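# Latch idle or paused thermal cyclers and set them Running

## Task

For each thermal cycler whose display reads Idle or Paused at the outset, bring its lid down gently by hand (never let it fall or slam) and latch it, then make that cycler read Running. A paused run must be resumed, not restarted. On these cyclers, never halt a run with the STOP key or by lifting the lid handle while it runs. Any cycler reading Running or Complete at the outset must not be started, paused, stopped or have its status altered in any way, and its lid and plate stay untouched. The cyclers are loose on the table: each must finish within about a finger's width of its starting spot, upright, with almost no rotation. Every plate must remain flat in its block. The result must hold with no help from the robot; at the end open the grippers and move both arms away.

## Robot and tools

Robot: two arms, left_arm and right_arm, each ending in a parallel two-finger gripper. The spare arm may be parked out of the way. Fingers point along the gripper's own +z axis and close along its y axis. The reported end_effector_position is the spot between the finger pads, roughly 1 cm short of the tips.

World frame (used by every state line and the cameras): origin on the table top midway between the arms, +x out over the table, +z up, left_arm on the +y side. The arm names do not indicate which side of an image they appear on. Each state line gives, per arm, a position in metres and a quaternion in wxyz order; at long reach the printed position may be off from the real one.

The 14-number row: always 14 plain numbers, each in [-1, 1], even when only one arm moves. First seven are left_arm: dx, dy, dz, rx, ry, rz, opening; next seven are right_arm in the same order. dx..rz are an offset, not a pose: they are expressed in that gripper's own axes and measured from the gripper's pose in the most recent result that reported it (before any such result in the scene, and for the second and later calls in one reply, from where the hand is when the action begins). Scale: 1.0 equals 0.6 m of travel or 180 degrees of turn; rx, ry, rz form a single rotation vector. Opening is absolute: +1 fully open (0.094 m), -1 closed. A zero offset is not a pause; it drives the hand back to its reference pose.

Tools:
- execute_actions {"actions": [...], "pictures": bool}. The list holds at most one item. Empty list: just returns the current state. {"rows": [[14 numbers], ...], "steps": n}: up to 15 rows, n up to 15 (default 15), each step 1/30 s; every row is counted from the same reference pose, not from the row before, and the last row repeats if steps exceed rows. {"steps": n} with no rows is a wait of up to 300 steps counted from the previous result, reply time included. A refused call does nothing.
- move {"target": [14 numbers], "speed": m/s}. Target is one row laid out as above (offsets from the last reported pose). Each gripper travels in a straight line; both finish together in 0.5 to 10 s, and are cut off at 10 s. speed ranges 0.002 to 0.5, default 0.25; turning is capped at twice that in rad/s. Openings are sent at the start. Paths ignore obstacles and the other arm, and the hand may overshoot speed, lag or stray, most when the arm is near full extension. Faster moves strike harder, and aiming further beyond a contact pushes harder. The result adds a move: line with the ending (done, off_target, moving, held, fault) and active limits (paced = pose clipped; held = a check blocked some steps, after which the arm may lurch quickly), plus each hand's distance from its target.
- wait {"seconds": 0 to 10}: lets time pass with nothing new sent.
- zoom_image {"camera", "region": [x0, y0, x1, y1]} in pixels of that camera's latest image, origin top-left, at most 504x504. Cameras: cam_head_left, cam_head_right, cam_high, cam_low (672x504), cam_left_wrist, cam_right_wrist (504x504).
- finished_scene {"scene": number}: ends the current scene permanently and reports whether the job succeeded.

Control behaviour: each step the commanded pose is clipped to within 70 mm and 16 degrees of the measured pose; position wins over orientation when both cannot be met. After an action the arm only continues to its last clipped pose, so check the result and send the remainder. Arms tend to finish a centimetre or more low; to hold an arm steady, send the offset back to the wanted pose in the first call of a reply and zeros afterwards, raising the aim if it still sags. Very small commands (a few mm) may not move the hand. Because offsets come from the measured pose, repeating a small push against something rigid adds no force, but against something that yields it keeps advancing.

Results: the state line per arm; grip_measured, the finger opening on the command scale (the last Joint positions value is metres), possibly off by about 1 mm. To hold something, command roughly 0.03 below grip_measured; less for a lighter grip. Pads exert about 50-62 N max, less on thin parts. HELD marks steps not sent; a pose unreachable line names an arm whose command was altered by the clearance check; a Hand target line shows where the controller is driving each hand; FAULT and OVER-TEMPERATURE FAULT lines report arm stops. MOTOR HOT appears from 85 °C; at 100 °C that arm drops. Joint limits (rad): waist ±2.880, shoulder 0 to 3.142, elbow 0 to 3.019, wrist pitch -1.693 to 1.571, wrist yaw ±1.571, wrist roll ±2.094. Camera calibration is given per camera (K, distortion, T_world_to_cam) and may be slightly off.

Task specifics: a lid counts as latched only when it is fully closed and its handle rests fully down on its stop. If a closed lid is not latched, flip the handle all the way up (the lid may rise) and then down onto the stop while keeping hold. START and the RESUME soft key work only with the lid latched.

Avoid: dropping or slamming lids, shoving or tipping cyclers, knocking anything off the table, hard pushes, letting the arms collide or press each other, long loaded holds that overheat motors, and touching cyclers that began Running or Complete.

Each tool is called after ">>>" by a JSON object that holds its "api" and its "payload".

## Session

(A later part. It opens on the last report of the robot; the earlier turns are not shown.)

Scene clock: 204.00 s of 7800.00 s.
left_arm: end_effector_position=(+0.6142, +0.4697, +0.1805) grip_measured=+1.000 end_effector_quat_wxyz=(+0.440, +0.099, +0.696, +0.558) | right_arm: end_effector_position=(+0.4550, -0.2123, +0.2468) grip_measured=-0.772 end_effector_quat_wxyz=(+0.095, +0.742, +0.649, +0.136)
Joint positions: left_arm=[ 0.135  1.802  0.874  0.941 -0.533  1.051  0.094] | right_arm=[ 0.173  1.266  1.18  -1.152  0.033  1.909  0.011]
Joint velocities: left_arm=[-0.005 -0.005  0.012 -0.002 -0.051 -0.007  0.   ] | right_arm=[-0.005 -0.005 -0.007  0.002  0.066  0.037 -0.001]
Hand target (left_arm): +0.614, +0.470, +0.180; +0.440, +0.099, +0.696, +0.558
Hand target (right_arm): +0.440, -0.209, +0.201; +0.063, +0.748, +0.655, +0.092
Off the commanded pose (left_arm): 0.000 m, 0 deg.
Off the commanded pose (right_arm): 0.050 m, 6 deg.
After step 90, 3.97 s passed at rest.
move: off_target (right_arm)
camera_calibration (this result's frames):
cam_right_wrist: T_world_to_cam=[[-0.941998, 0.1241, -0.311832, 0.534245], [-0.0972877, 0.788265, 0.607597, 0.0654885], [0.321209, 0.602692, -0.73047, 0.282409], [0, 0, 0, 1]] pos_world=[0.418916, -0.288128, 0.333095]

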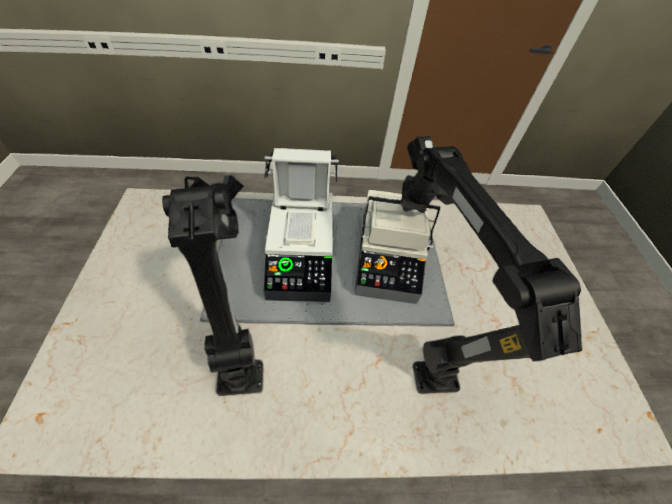

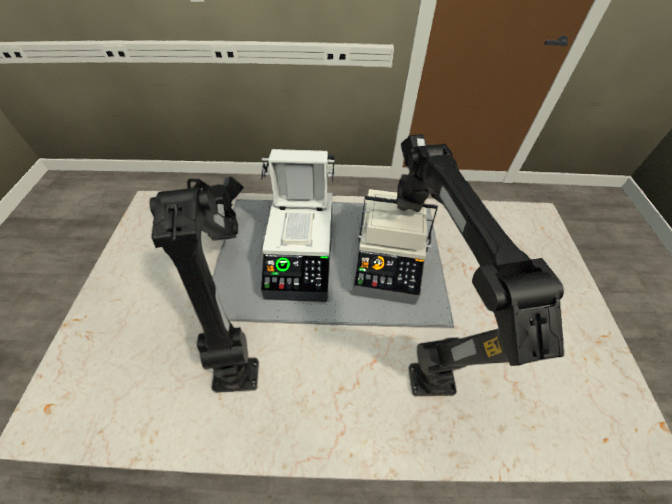

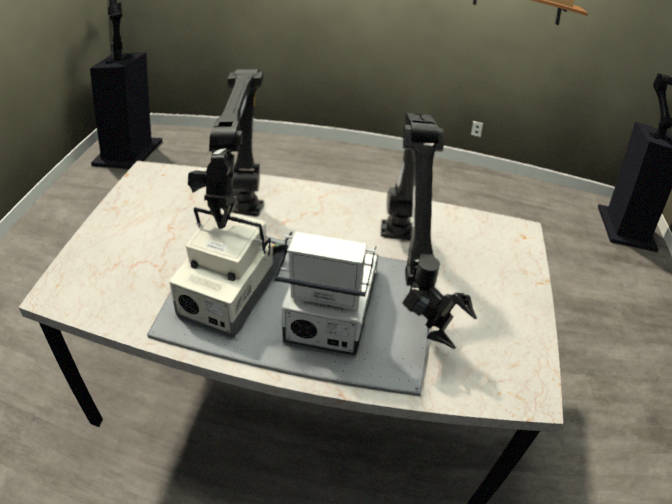

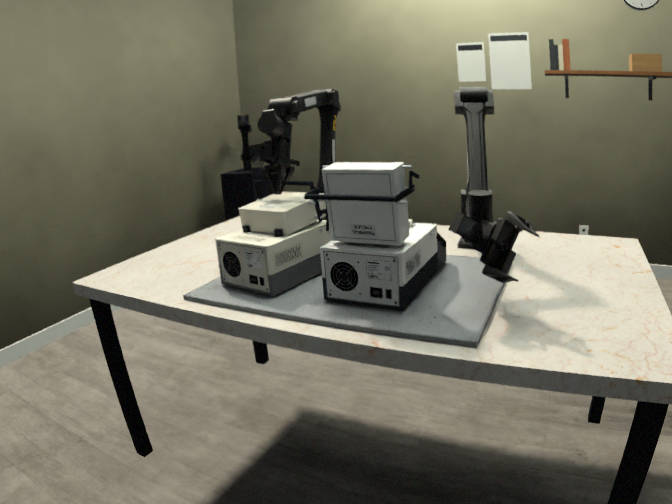

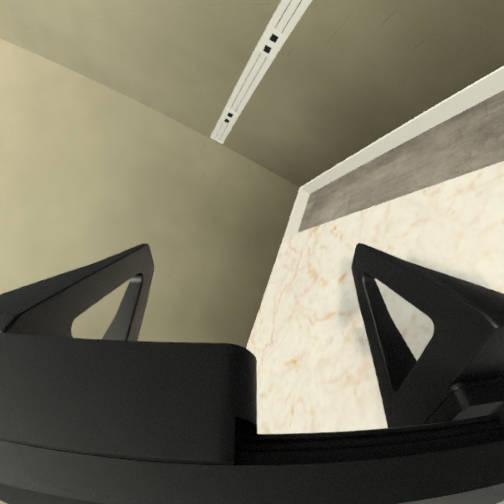

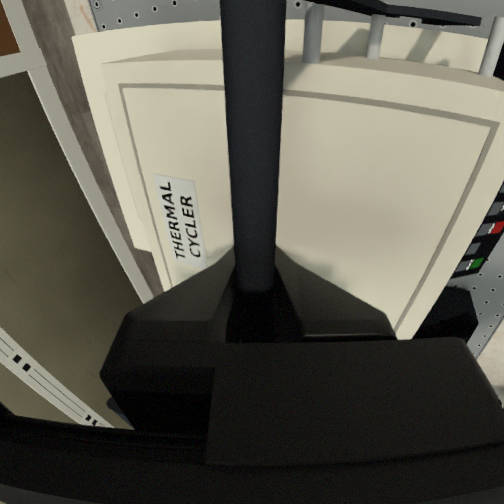

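>>> {"api": "move", "payload": {"target": [0,0,0,0,0,0,1,0,-0.11,-0.01,0.04,0,0,-0.78], "speed": 0.03}}

>>> {"api": "move", "payload": {"target": [0,0,0,0,0,0,1,0,-0.1,0.01,0.02,0,0,-0.78], "speed": 0.03}}

>>> {"api": "move", "payload": {"target": [0,0,0,0,0,0,1,0,-0.09,0.03,0,0,0,-0.78], "speed": 0.03}}

>>> {"api": "zoom_image", "payload": {"camera": "cam_low", "region": [210, 130, 430, 310]}}

Scene clock: 214.33 s of 7800.00 s.
left_arm: end_effector_position=(+0.6142, +0.4697, +0.1805) grip_measured=+1.000 end_effector_quat_wxyz=(+0.440, +0.099, +0.696, +0.558) | right_arm: end_effector_position=(+0.4052, -0.2055, +0.2464) grip_measured=-0.773 end_effector_quat_wxyz=(+0.065, +0.744, +0.655, +0.119)
Joint positions: left_arm=[ 0.135  1.802  0.874  0.941 -0.533  1.051  0.094] | right_arm=[ 0.206  1.176  1.116 -1.237  0.006  1.94   0.011]
Joint velocities: left_arm=[-0.015 -0.005 -0.002 -0.002 -0.066 -0.066  0.   ] | right_arm=[ 0.005 -0.005 -0.007 -0.002 -0.007  0.022  0.001]
Hand target (left_arm): +0.614, +0.470, +0.180; +0.440, +0.099, +0.696, +0.558
Hand target (right_arm): +0.391, -0.204, +0.232; +0.049, +0.746, +0.657, +0.095
Off the commanded pose (left_arm): 0.000 m, 0 deg.
Off the commanded pose (right_arm): 0.021 m, 3 deg.
After step 90, 4.83 s passed at rest.
move: off_target (right_arm)
camera_calibration (this result's frames):
cam_right_wrist: T_world_to_cam=[[-0.961333, 0.119926, -0.247905, 0.477539], [-0.0656182, 0.77452, 0.629137, 0.0345279], [0.267457, 0.621077, -0.736702, 0.321085], [0, 0, 0, 1]] pos_world=[0.375463, -0.283431, 0.333206]

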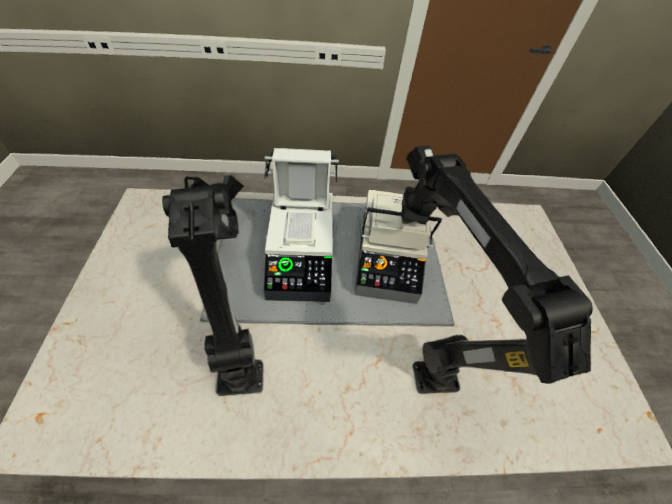

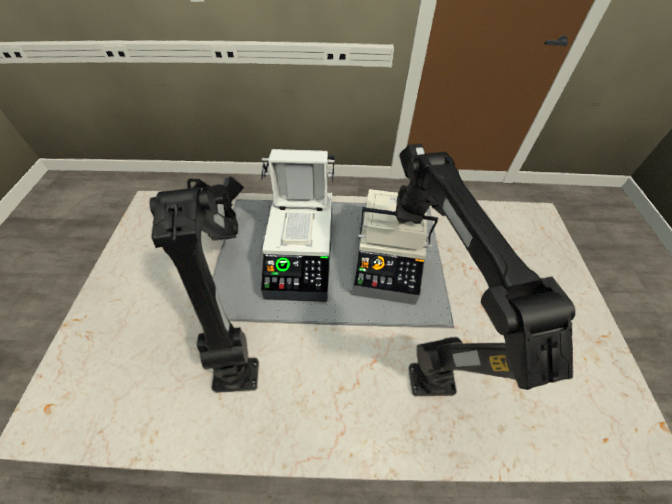

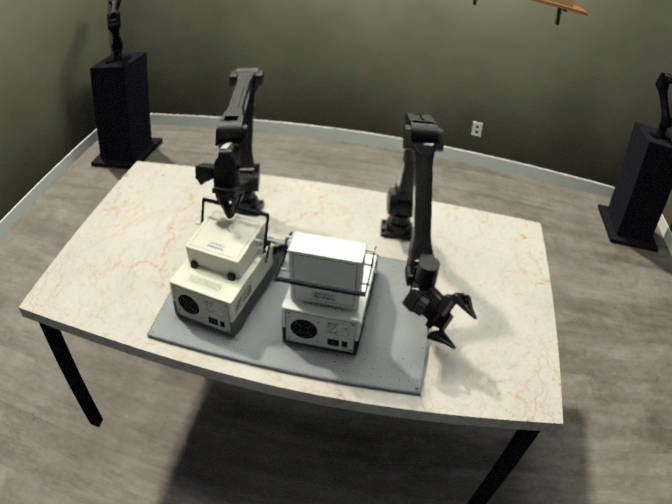

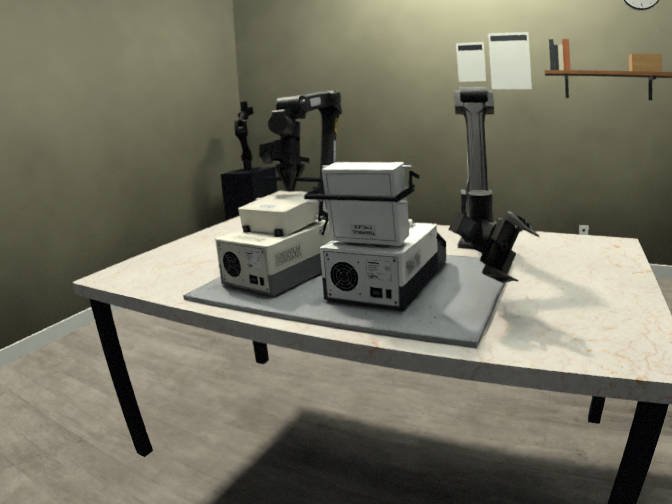

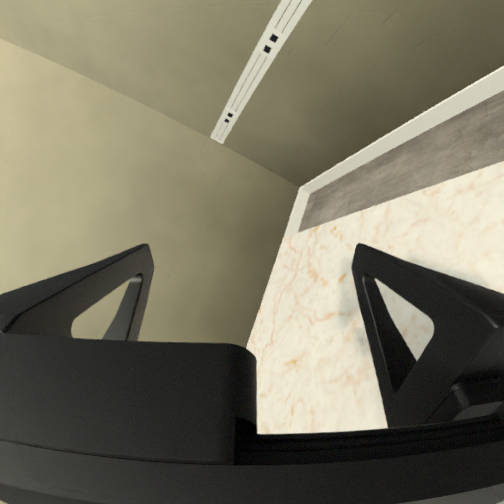

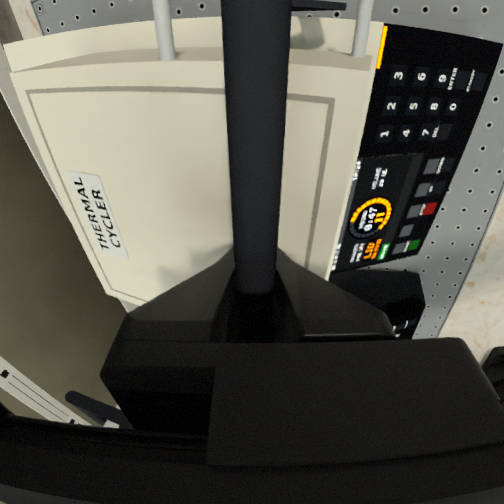

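Scene clock: 216.57 s of 7800.00 s.
left_arm: end_effector_position=(+0.6142, +0.4697, +0.1805) grip_measured=+1.000 end_effector_quat_wxyz=(+0.440, +0.099, +0.696, +0.558) | right_arm: end_effector_position=(+0.3883, -0.2032, +0.2384) grip_measured=-0.774 end_effector_quat_wxyz=(+0.073, +0.743, +0.653, +0.127)
Joint positions: left_arm=[ 0.135  1.802  0.874  0.941 -0.533  1.051  0.094] | right_arm=[ 0.228  1.122  1.05  -1.205  0.018  1.962  0.011]
Joint velocities: left_arm=[-0.005  0.015 -0.027 -0.012 -0.022 -0.037  0.   ] | right_arm=[-0.015 -0.015  0.007  0.012 -0.007 -0.066 -0.   ]
Hand target (left_arm): +0.614, +0.470, +0.180; +0.440, +0.099, +0.696, +0.558
Hand target (right_arm): +0.352, -0.199, +0.226; +0.043, +0.745, +0.658, +0.098
Off the commanded pose (left_arm): 0.000 m, 0 deg.
Off the commanded pose (right_arm): 0.042 m, 5 deg.
move: off_target (right_arm)
camera_calibration (this result's frames):
cam_right_wrist: T_world_to_cam=[[-0.955536, 0.121583, -0.268641, 0.462118], [-0.0778134, 0.774776, 0.627429, 0.0418981], [0.284421, 0.620435, -0.730866, 0.310193], [0, 0, 0, 1]] pos_world=[0.356605, -0.281102, 0.324565]

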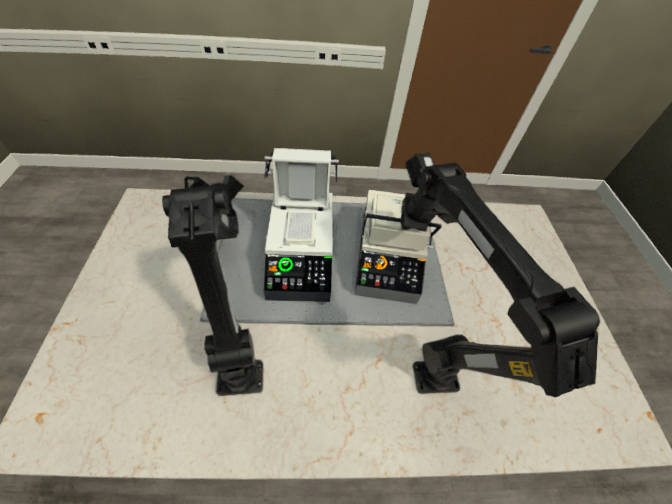

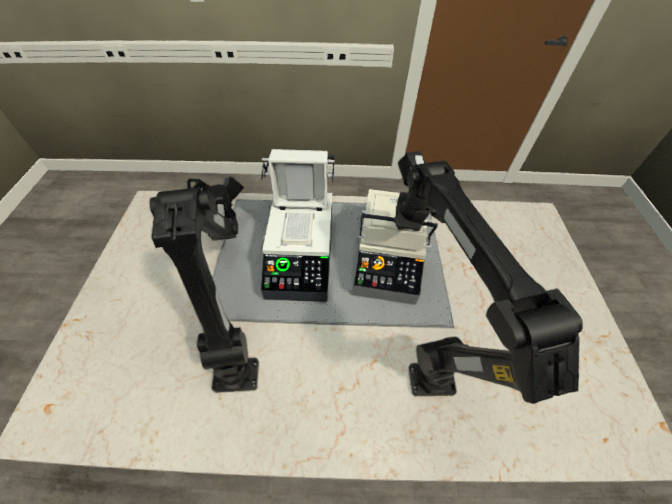

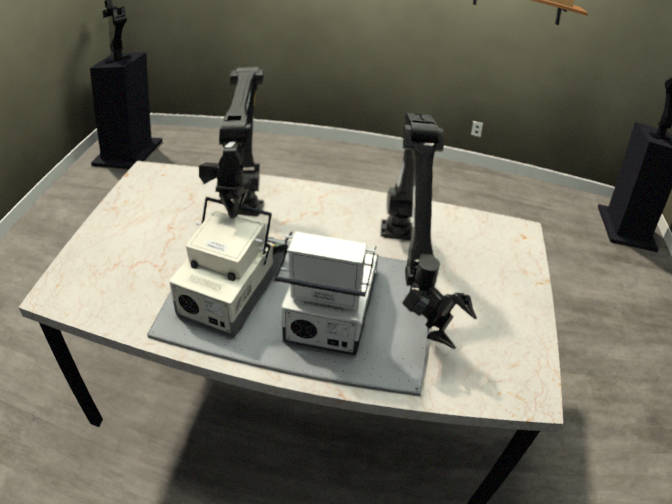

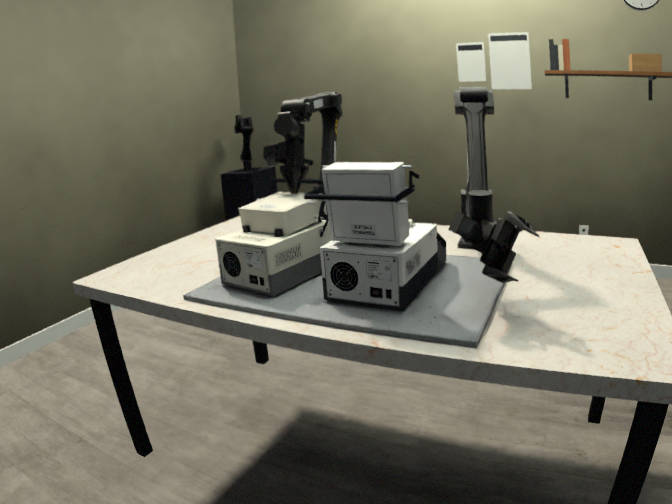

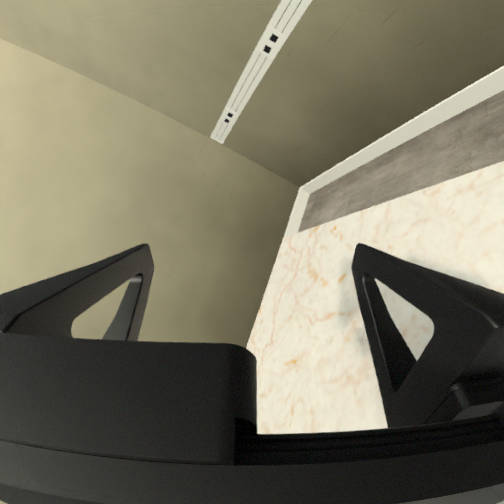

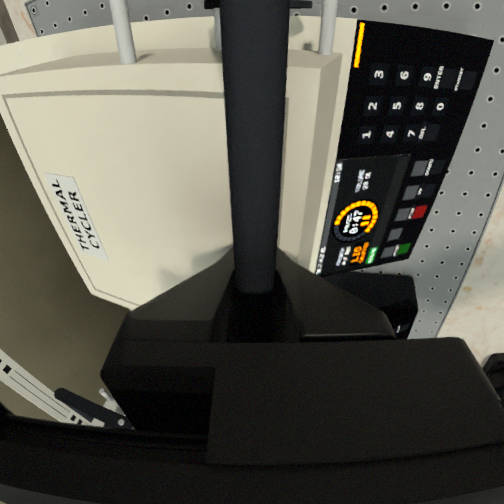

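Scene clock: 218.70 s of 7800.00 s.
left_arm: end_effector_position=(+0.6142, +0.4697, +0.1805) grip_measured=+1.000 end_effector_quat_wxyz=(+0.440, +0.099, +0.696, +0.558) | right_arm: end_effector_position=(+0.3868, -0.2028, +0.2360) grip_measured=-0.774 end_effector_quat_wxyz=(+0.117, +0.734, +0.647, +0.168)
Joint positions: left_arm=[ 0.135  1.802  0.874  0.941 -0.533  1.051  0.094] | right_arm=[ 0.255  1.048  0.966 -1.083  0.071  1.974  0.011]
Joint velocities: left_arm=[-0.005 -0.005 -0.012 -0.002 -0.007 -0.022  0.   ] | right_arm=[ 0.005 -0.015 -0.012  0.012 -0.066 -0.037 -0.002]
Hand target (left_arm): +0.614, +0.470, +0.180; +0.440, +0.099, +0.696, +0.558
Hand target (right_arm): +0.346, -0.197, +0.208; +0.075, +0.743, +0.653, +0.127
Off the commanded pose (left_arm): 0.000 m, 0 deg.
Off the commanded pose (right_arm): 0.054 m, 7 deg.
move: off_target (right_arm)
camera_calibration (this result's frames):
cam_right_wrist: T_world_to_cam=[[-0.915574, 0.120221, -0.38376, 0.471394], [-0.15021, 0.782968, 0.603654, 0.0782914], [0.373043, 0.610334, -0.698807, 0.264727], [0, 0, 0, 1]] pos_world=[0.344601, -0.279543, 0.318634]

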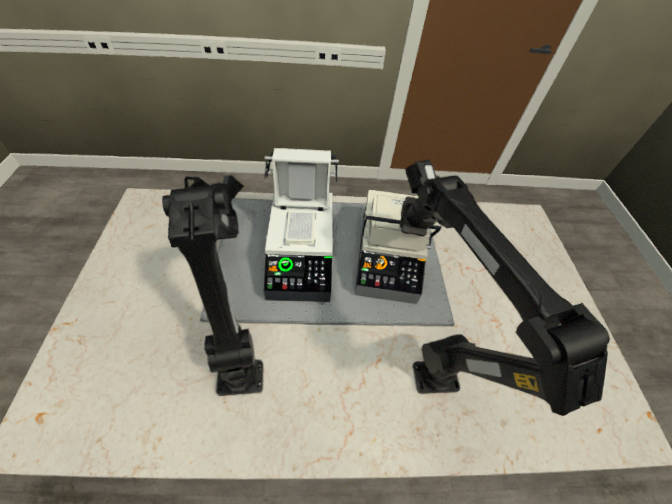

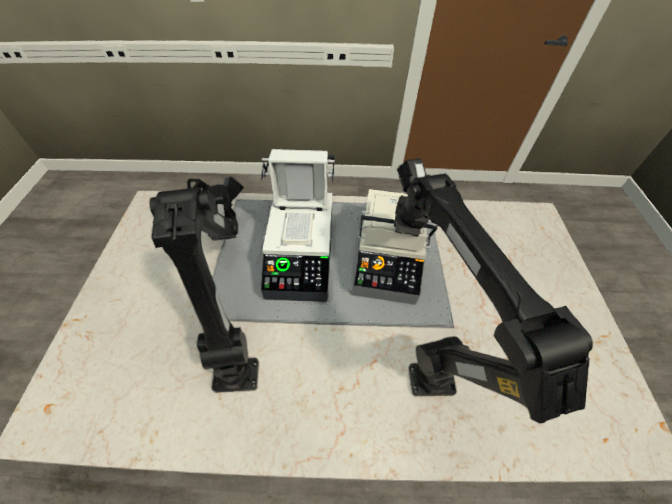

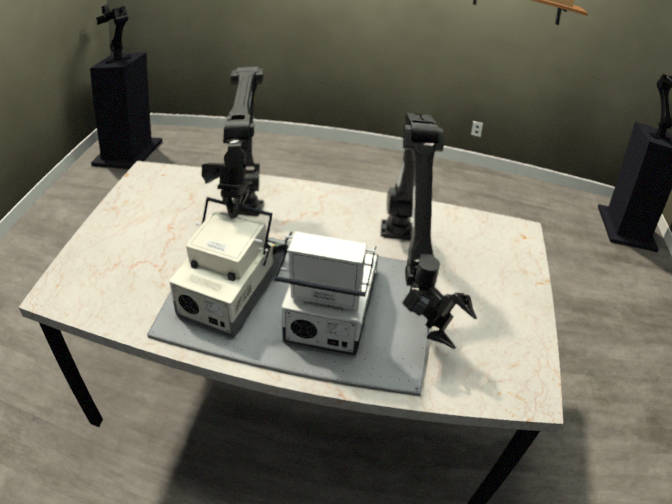

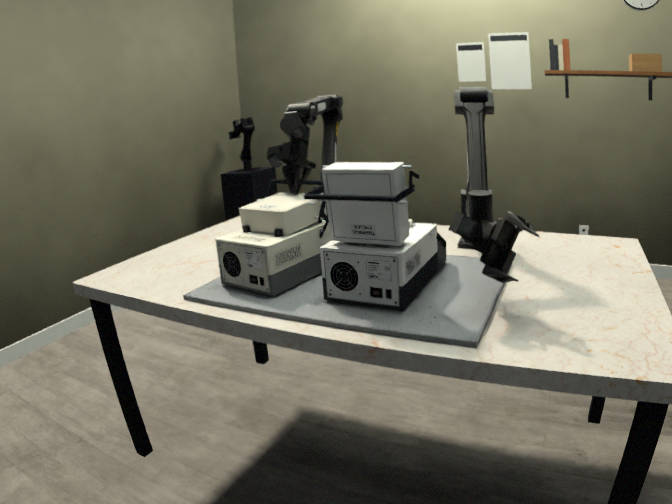

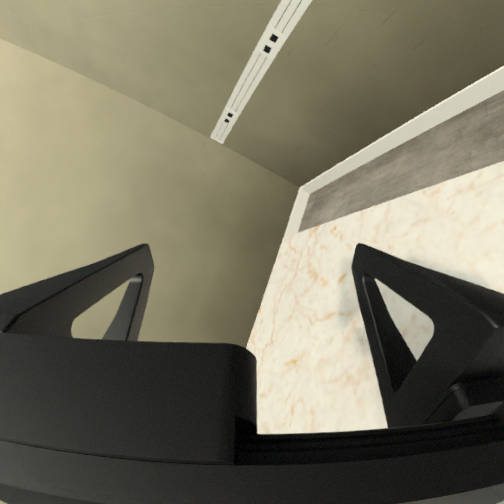

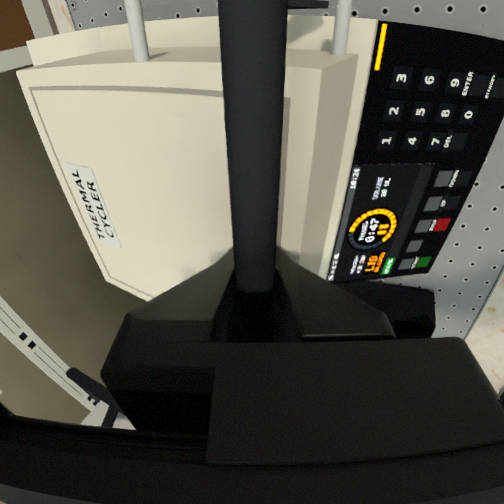

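Region (210, 130, 430, 310) of cam_low's 672x504 image, scaled by 2.291, with more detail than that image has; it fills the top 412 rows of this view, and the rest is white.

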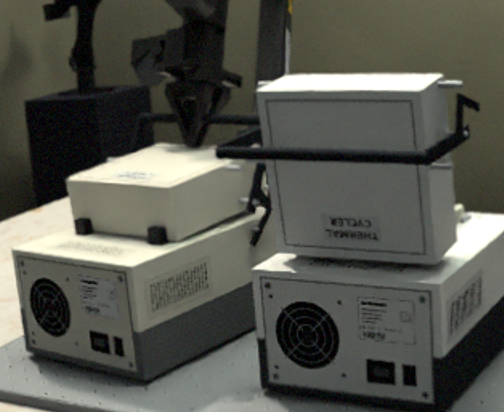

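>>> {"api": "move", "payload": {"target": [0,0,0,0,0,0,1,0,0.0,0,0.06,0,0,-0.2], "speed": 0.03}}

>>> {"api": "move", "payload": {"target": [0,0,0,0,0,0,1,0,0.0,-0.03,0,0,0,-0.2], "speed": 0.03}}

>>> {"api": "zoom_image", "payload": {"camera": "cam_low", "region": [230, 130, 370, 250]}}

Scene clock: 234.97 s of 7800.00 s.
left_arm: end_effector_position=(+0.6142, +0.4697, +0.1805) grip_measured=+1.000 end_effector_quat_wxyz=(+0.440, +0.099, +0.696, +0.558) | right_arm: end_effector_position=(+0.3846, -0.2015, +0.2334) grip_measured=-0.202 end_effector_quat_wxyz=(+0.056, +0.742, +0.658, +0.118)
Joint positions: left_arm=[ 0.135  1.802  0.874  0.941 -0.533  1.051  0.094] | right_arm=[ 0.225  1.135  1.052 -1.227 -0.005  1.954  0.038]
Joint velocities: left_arm=[-0.005 -0.005 -0.027 -0.017  0.037  0.051  0.   ] | right_arm=[ 0.005 -0.015 -0.002  0.002 -0.007  0.022 -0.   ]
Hand target (left_arm): +0.614, +0.470, +0.180; +0.440, +0.099, +0.696, +0.558
Hand target (right_arm): +0.387, -0.203, +0.236; +0.048, +0.741, +0.661, +0.106
Off the commanded pose (left_arm): 0.000 m, 0 deg.
Off the commanded pose (right_arm): 0.004 m, 2 deg.
After step 90, 9.90 s passed at rest.
move: done
camera_calibration (this result's frames):
cam_right_wrist: T_world_to_cam=[[-0.965964, 0.113742, -0.232327, 0.45094], [-0.0631284, 0.767328, 0.63814, 0.0337195], [0.250855, 0.631087, -0.734031, 0.322339], [0, 0, 0, 1]] pos_world=[0.35686, -0.280589, 0.319854]

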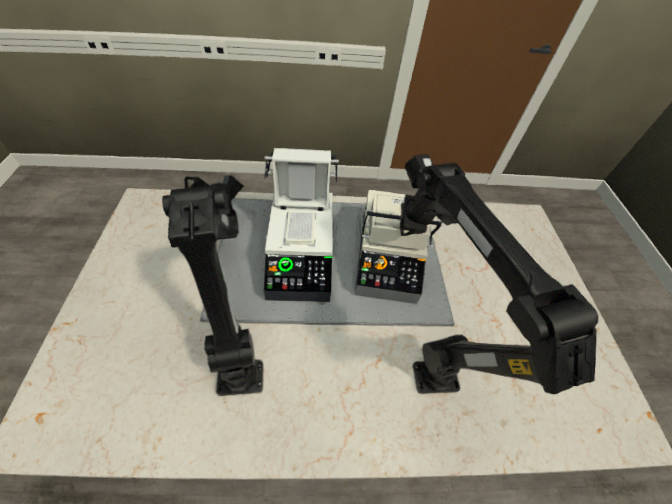

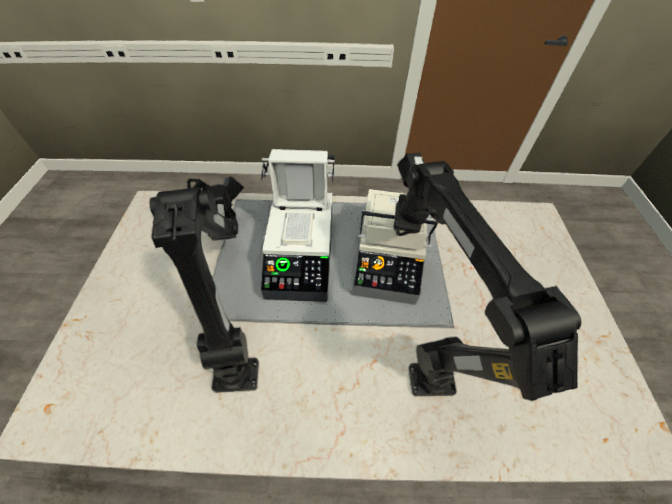

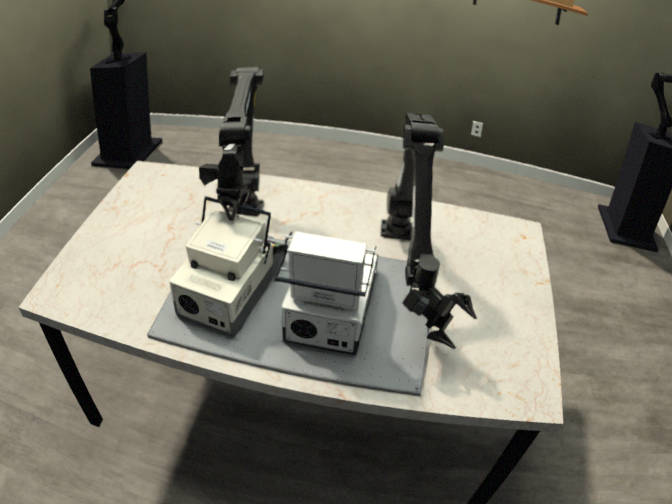

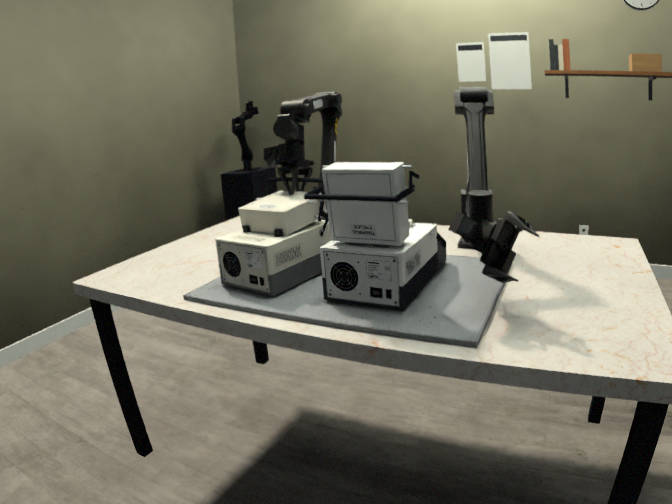

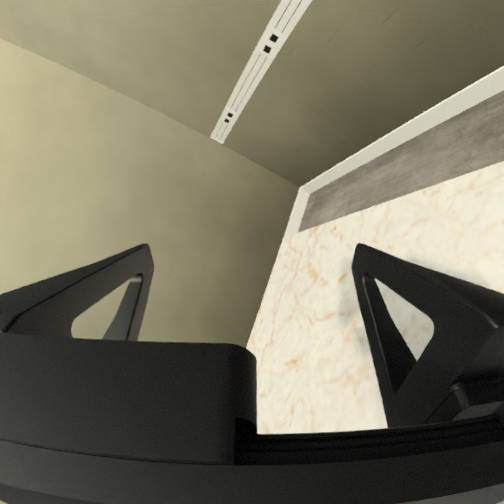

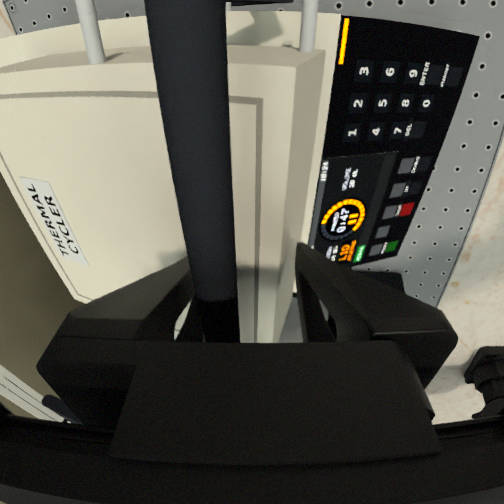

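Scene clock: 235.80 s of 7800.00 s.
left_arm: end_effector_position=(+0.6142, +0.4697, +0.1805) grip_measured=+1.000 end_effector_quat_wxyz=(+0.440, +0.099, +0.696, +0.558) | right_arm: end_effector_position=(+0.3812, -0.2024, +0.2345) grip_measured=-0.202 end_effector_quat_wxyz=(+0.055, +0.742, +0.658, +0.115)
Joint positions: left_arm=[ 0.135  1.802  0.874  0.941 -0.533  1.051  0.094] | right_arm=[ 0.225  1.13   1.052 -1.239 -0.005  1.954  0.038]
Joint velocities: left_arm=[-0.005  0.024  0.002  0.017  0.051 -0.095  0.   ] | right_arm=[-0.005  0.005  0.022 -0.002  0.051 -0.007  0.   ]
Hand target (left_arm): +0.614, +0.470, +0.180; +0.440, +0.099, +0.696, +0.558
Hand target (right_arm): +0.380, -0.203, +0.251; +0.056, +0.742, +0.658, +0.118
Off the commanded pose (left_arm): 0.000 m, 0 deg.
Off the commanded pose (right_arm): 0.016 m, 0 deg.
move: off_target (right_arm)
camera_calibration (this result's frames):
cam_right_wrist: T_world_to_cam=[[-0.967484, 0.113334, -0.226119, 0.447108], [-0.0588996, 0.768463, 0.637178, 0.0323544], [0.245978, 0.629778, -0.736801, 0.326774], [0, 0, 0, 1]] pos_world=[0.354097, -0.281331, 0.321251]

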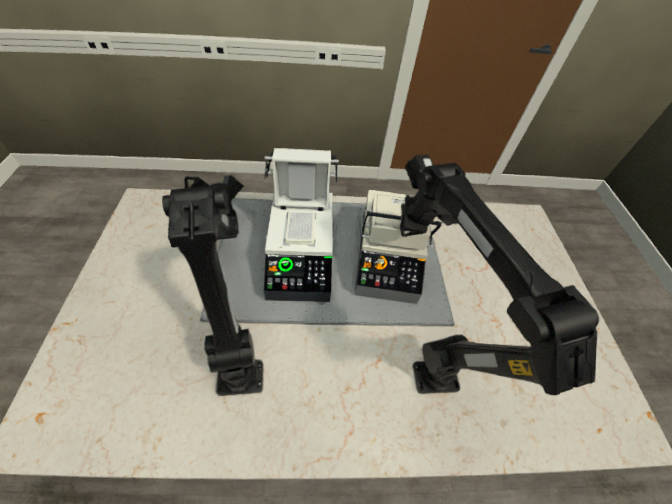

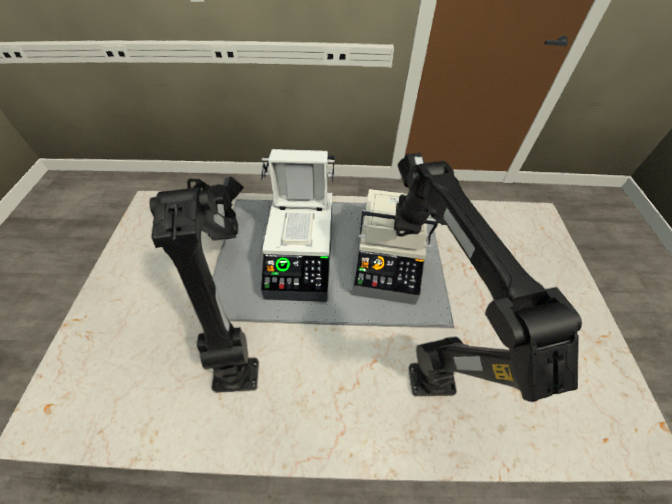

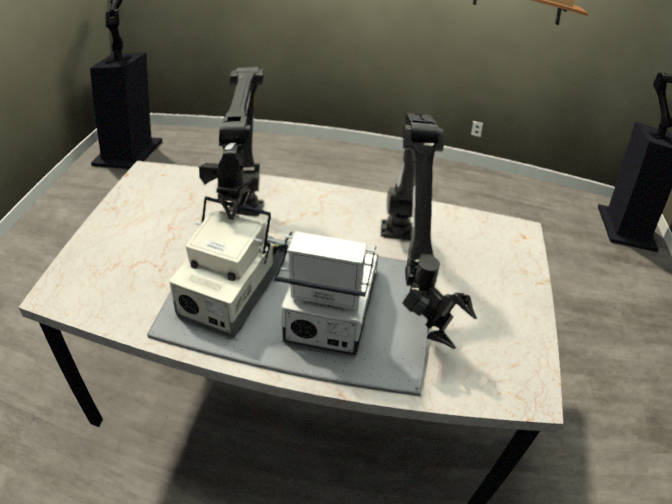

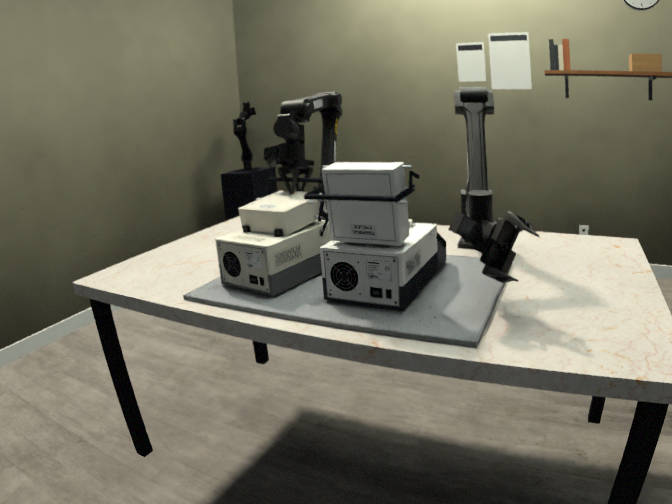

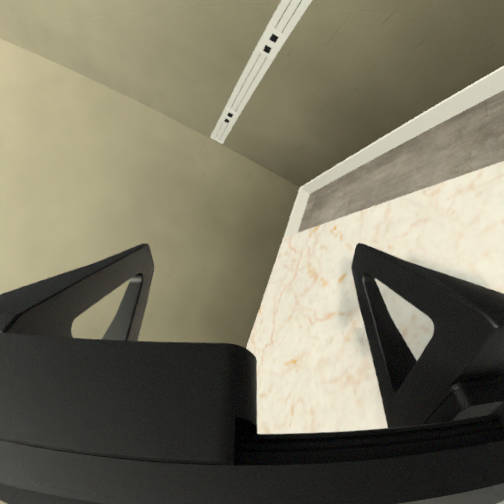

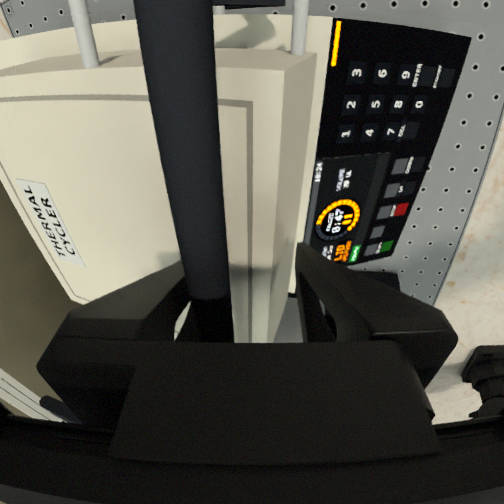

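Region (230, 130, 370, 250) of cam_low's 672x504 image, scaled by 3.600, with more detail than that image has; it fills the top 432 rows of this view, and the rest is white.

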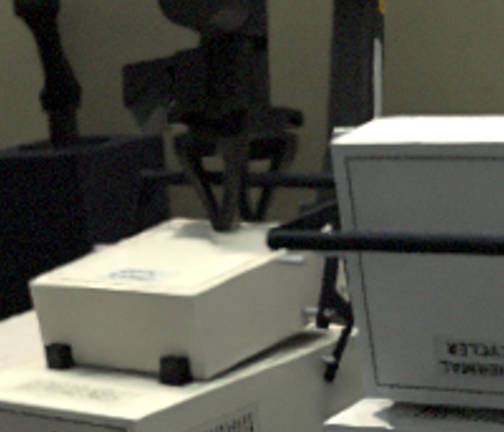

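>>> {"api": "move", "payload": {"target": [0,0,0,0,0,0,1,0,0.0,-0.065,0,0,0,-0.2], "speed": 0.03}}

>>> {"api": "zoom_image", "payload": {"camera": "cam_low", "region": [230, 130, 370, 250]}}

Scene clock: 241.70 s of 7800.00 s.
left_arm: end_effector_position=(+0.6142, +0.4697, +0.1805) grip_measured=+1.000 end_effector_quat_wxyz=(+0.440, +0.099, +0.696, +0.558) | right_arm: end_effector_position=(+0.3745, -0.2050, +0.2389) grip_measured=-0.201 end_effector_quat_wxyz=(+0.049, +0.744, +0.659, +0.100)
Joint positions: left_arm=[ 0.135  1.802  0.874  0.941 -0.533  1.051  0.094] | right_arm=[ 0.224  1.129  1.068 -1.287 -0.002  1.954  0.038]
Joint velocities: left_arm=[-0.005 -0.015 -0.012 -0.002 -0.022 -0.022  0.   ] | right_arm=[ 0.005 -0.015 -0.012  0.037  0.022  0.022 -0.001]
Hand target (left_arm): +0.614, +0.470, +0.180; +0.440, +0.099, +0.696, +0.558
Hand target (right_arm): +0.371, -0.206, +0.271; +0.055, +0.742, +0.658, +0.115
Off the commanded pose (left_arm): 0.000 m, 0 deg.
Off the commanded pose (right_arm): 0.033 m, 2 deg.
After step 90, 1.33 s passed at rest.
move: off_target (right_arm)
camera_calibration (this result's frames):
cam_right_wrist: T_world_to_cam=[[-0.973573, 0.112446, -0.198776, 0.437454], [-0.0390925, 0.775484, 0.630156, 0.0268783], [0.225006, 0.621273, -0.750594, 0.342733], [0, 0, 0, 1]] pos_world=[0.349827, -0.282965, 0.327271]

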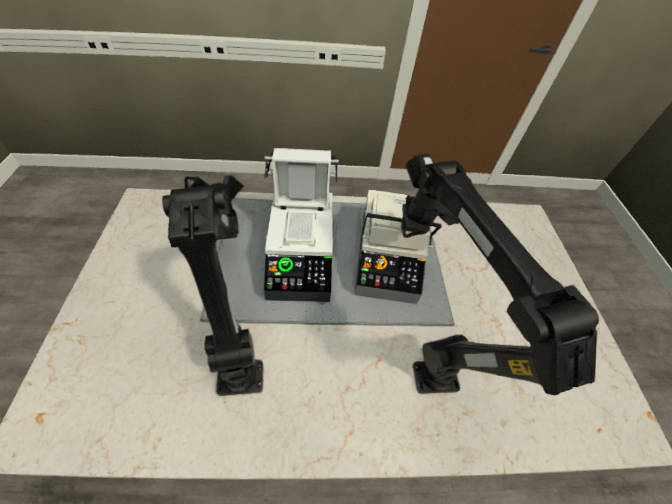

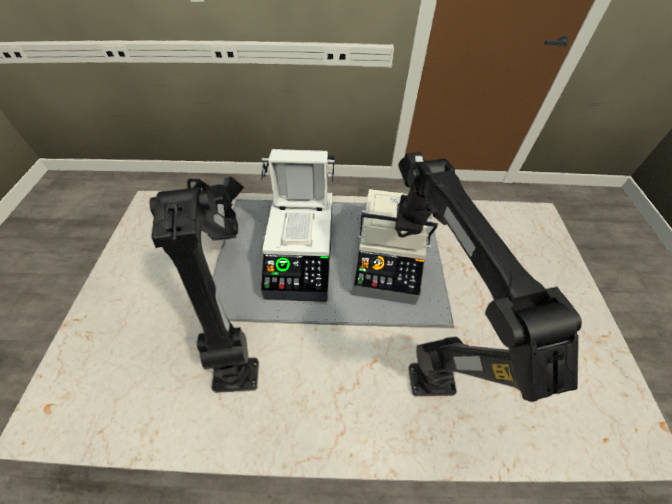

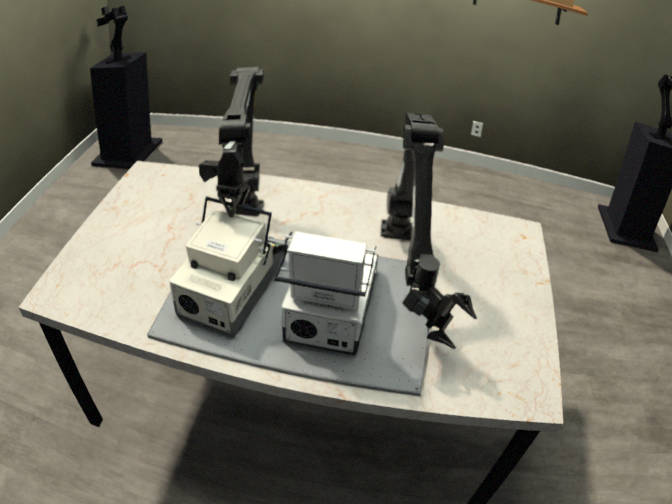

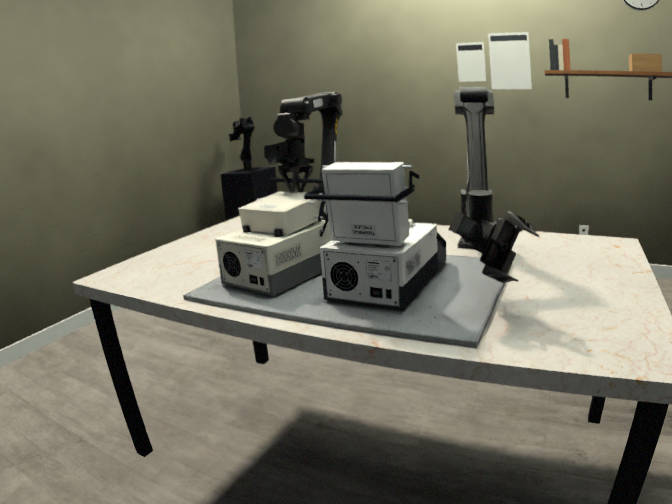

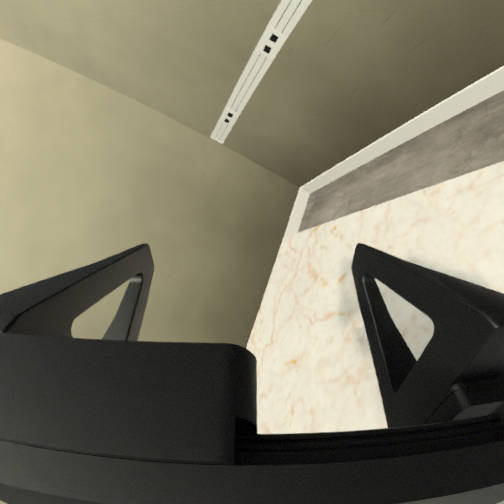

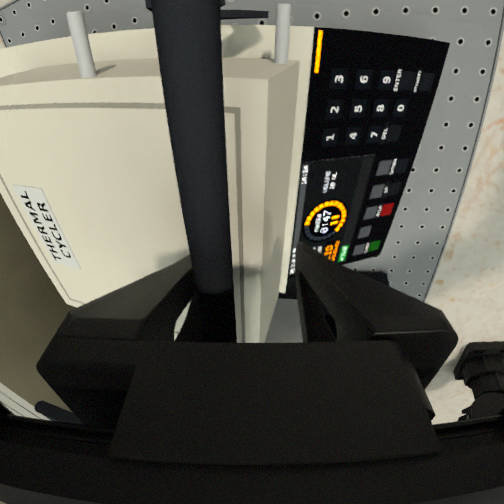

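Region (230, 130, 370, 250) of cam_low's 672x504 image, scaled by 3.600, with more detail than that image has; it fills the top 432 rows of this view, and the rest is white.

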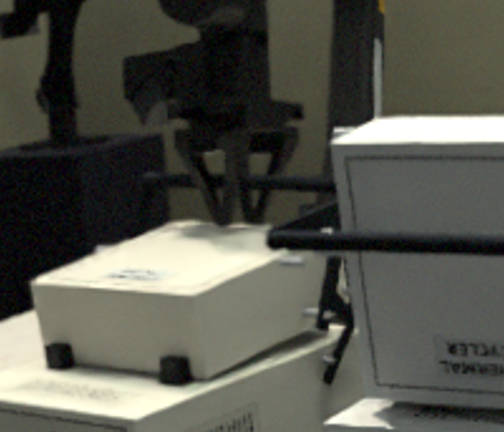

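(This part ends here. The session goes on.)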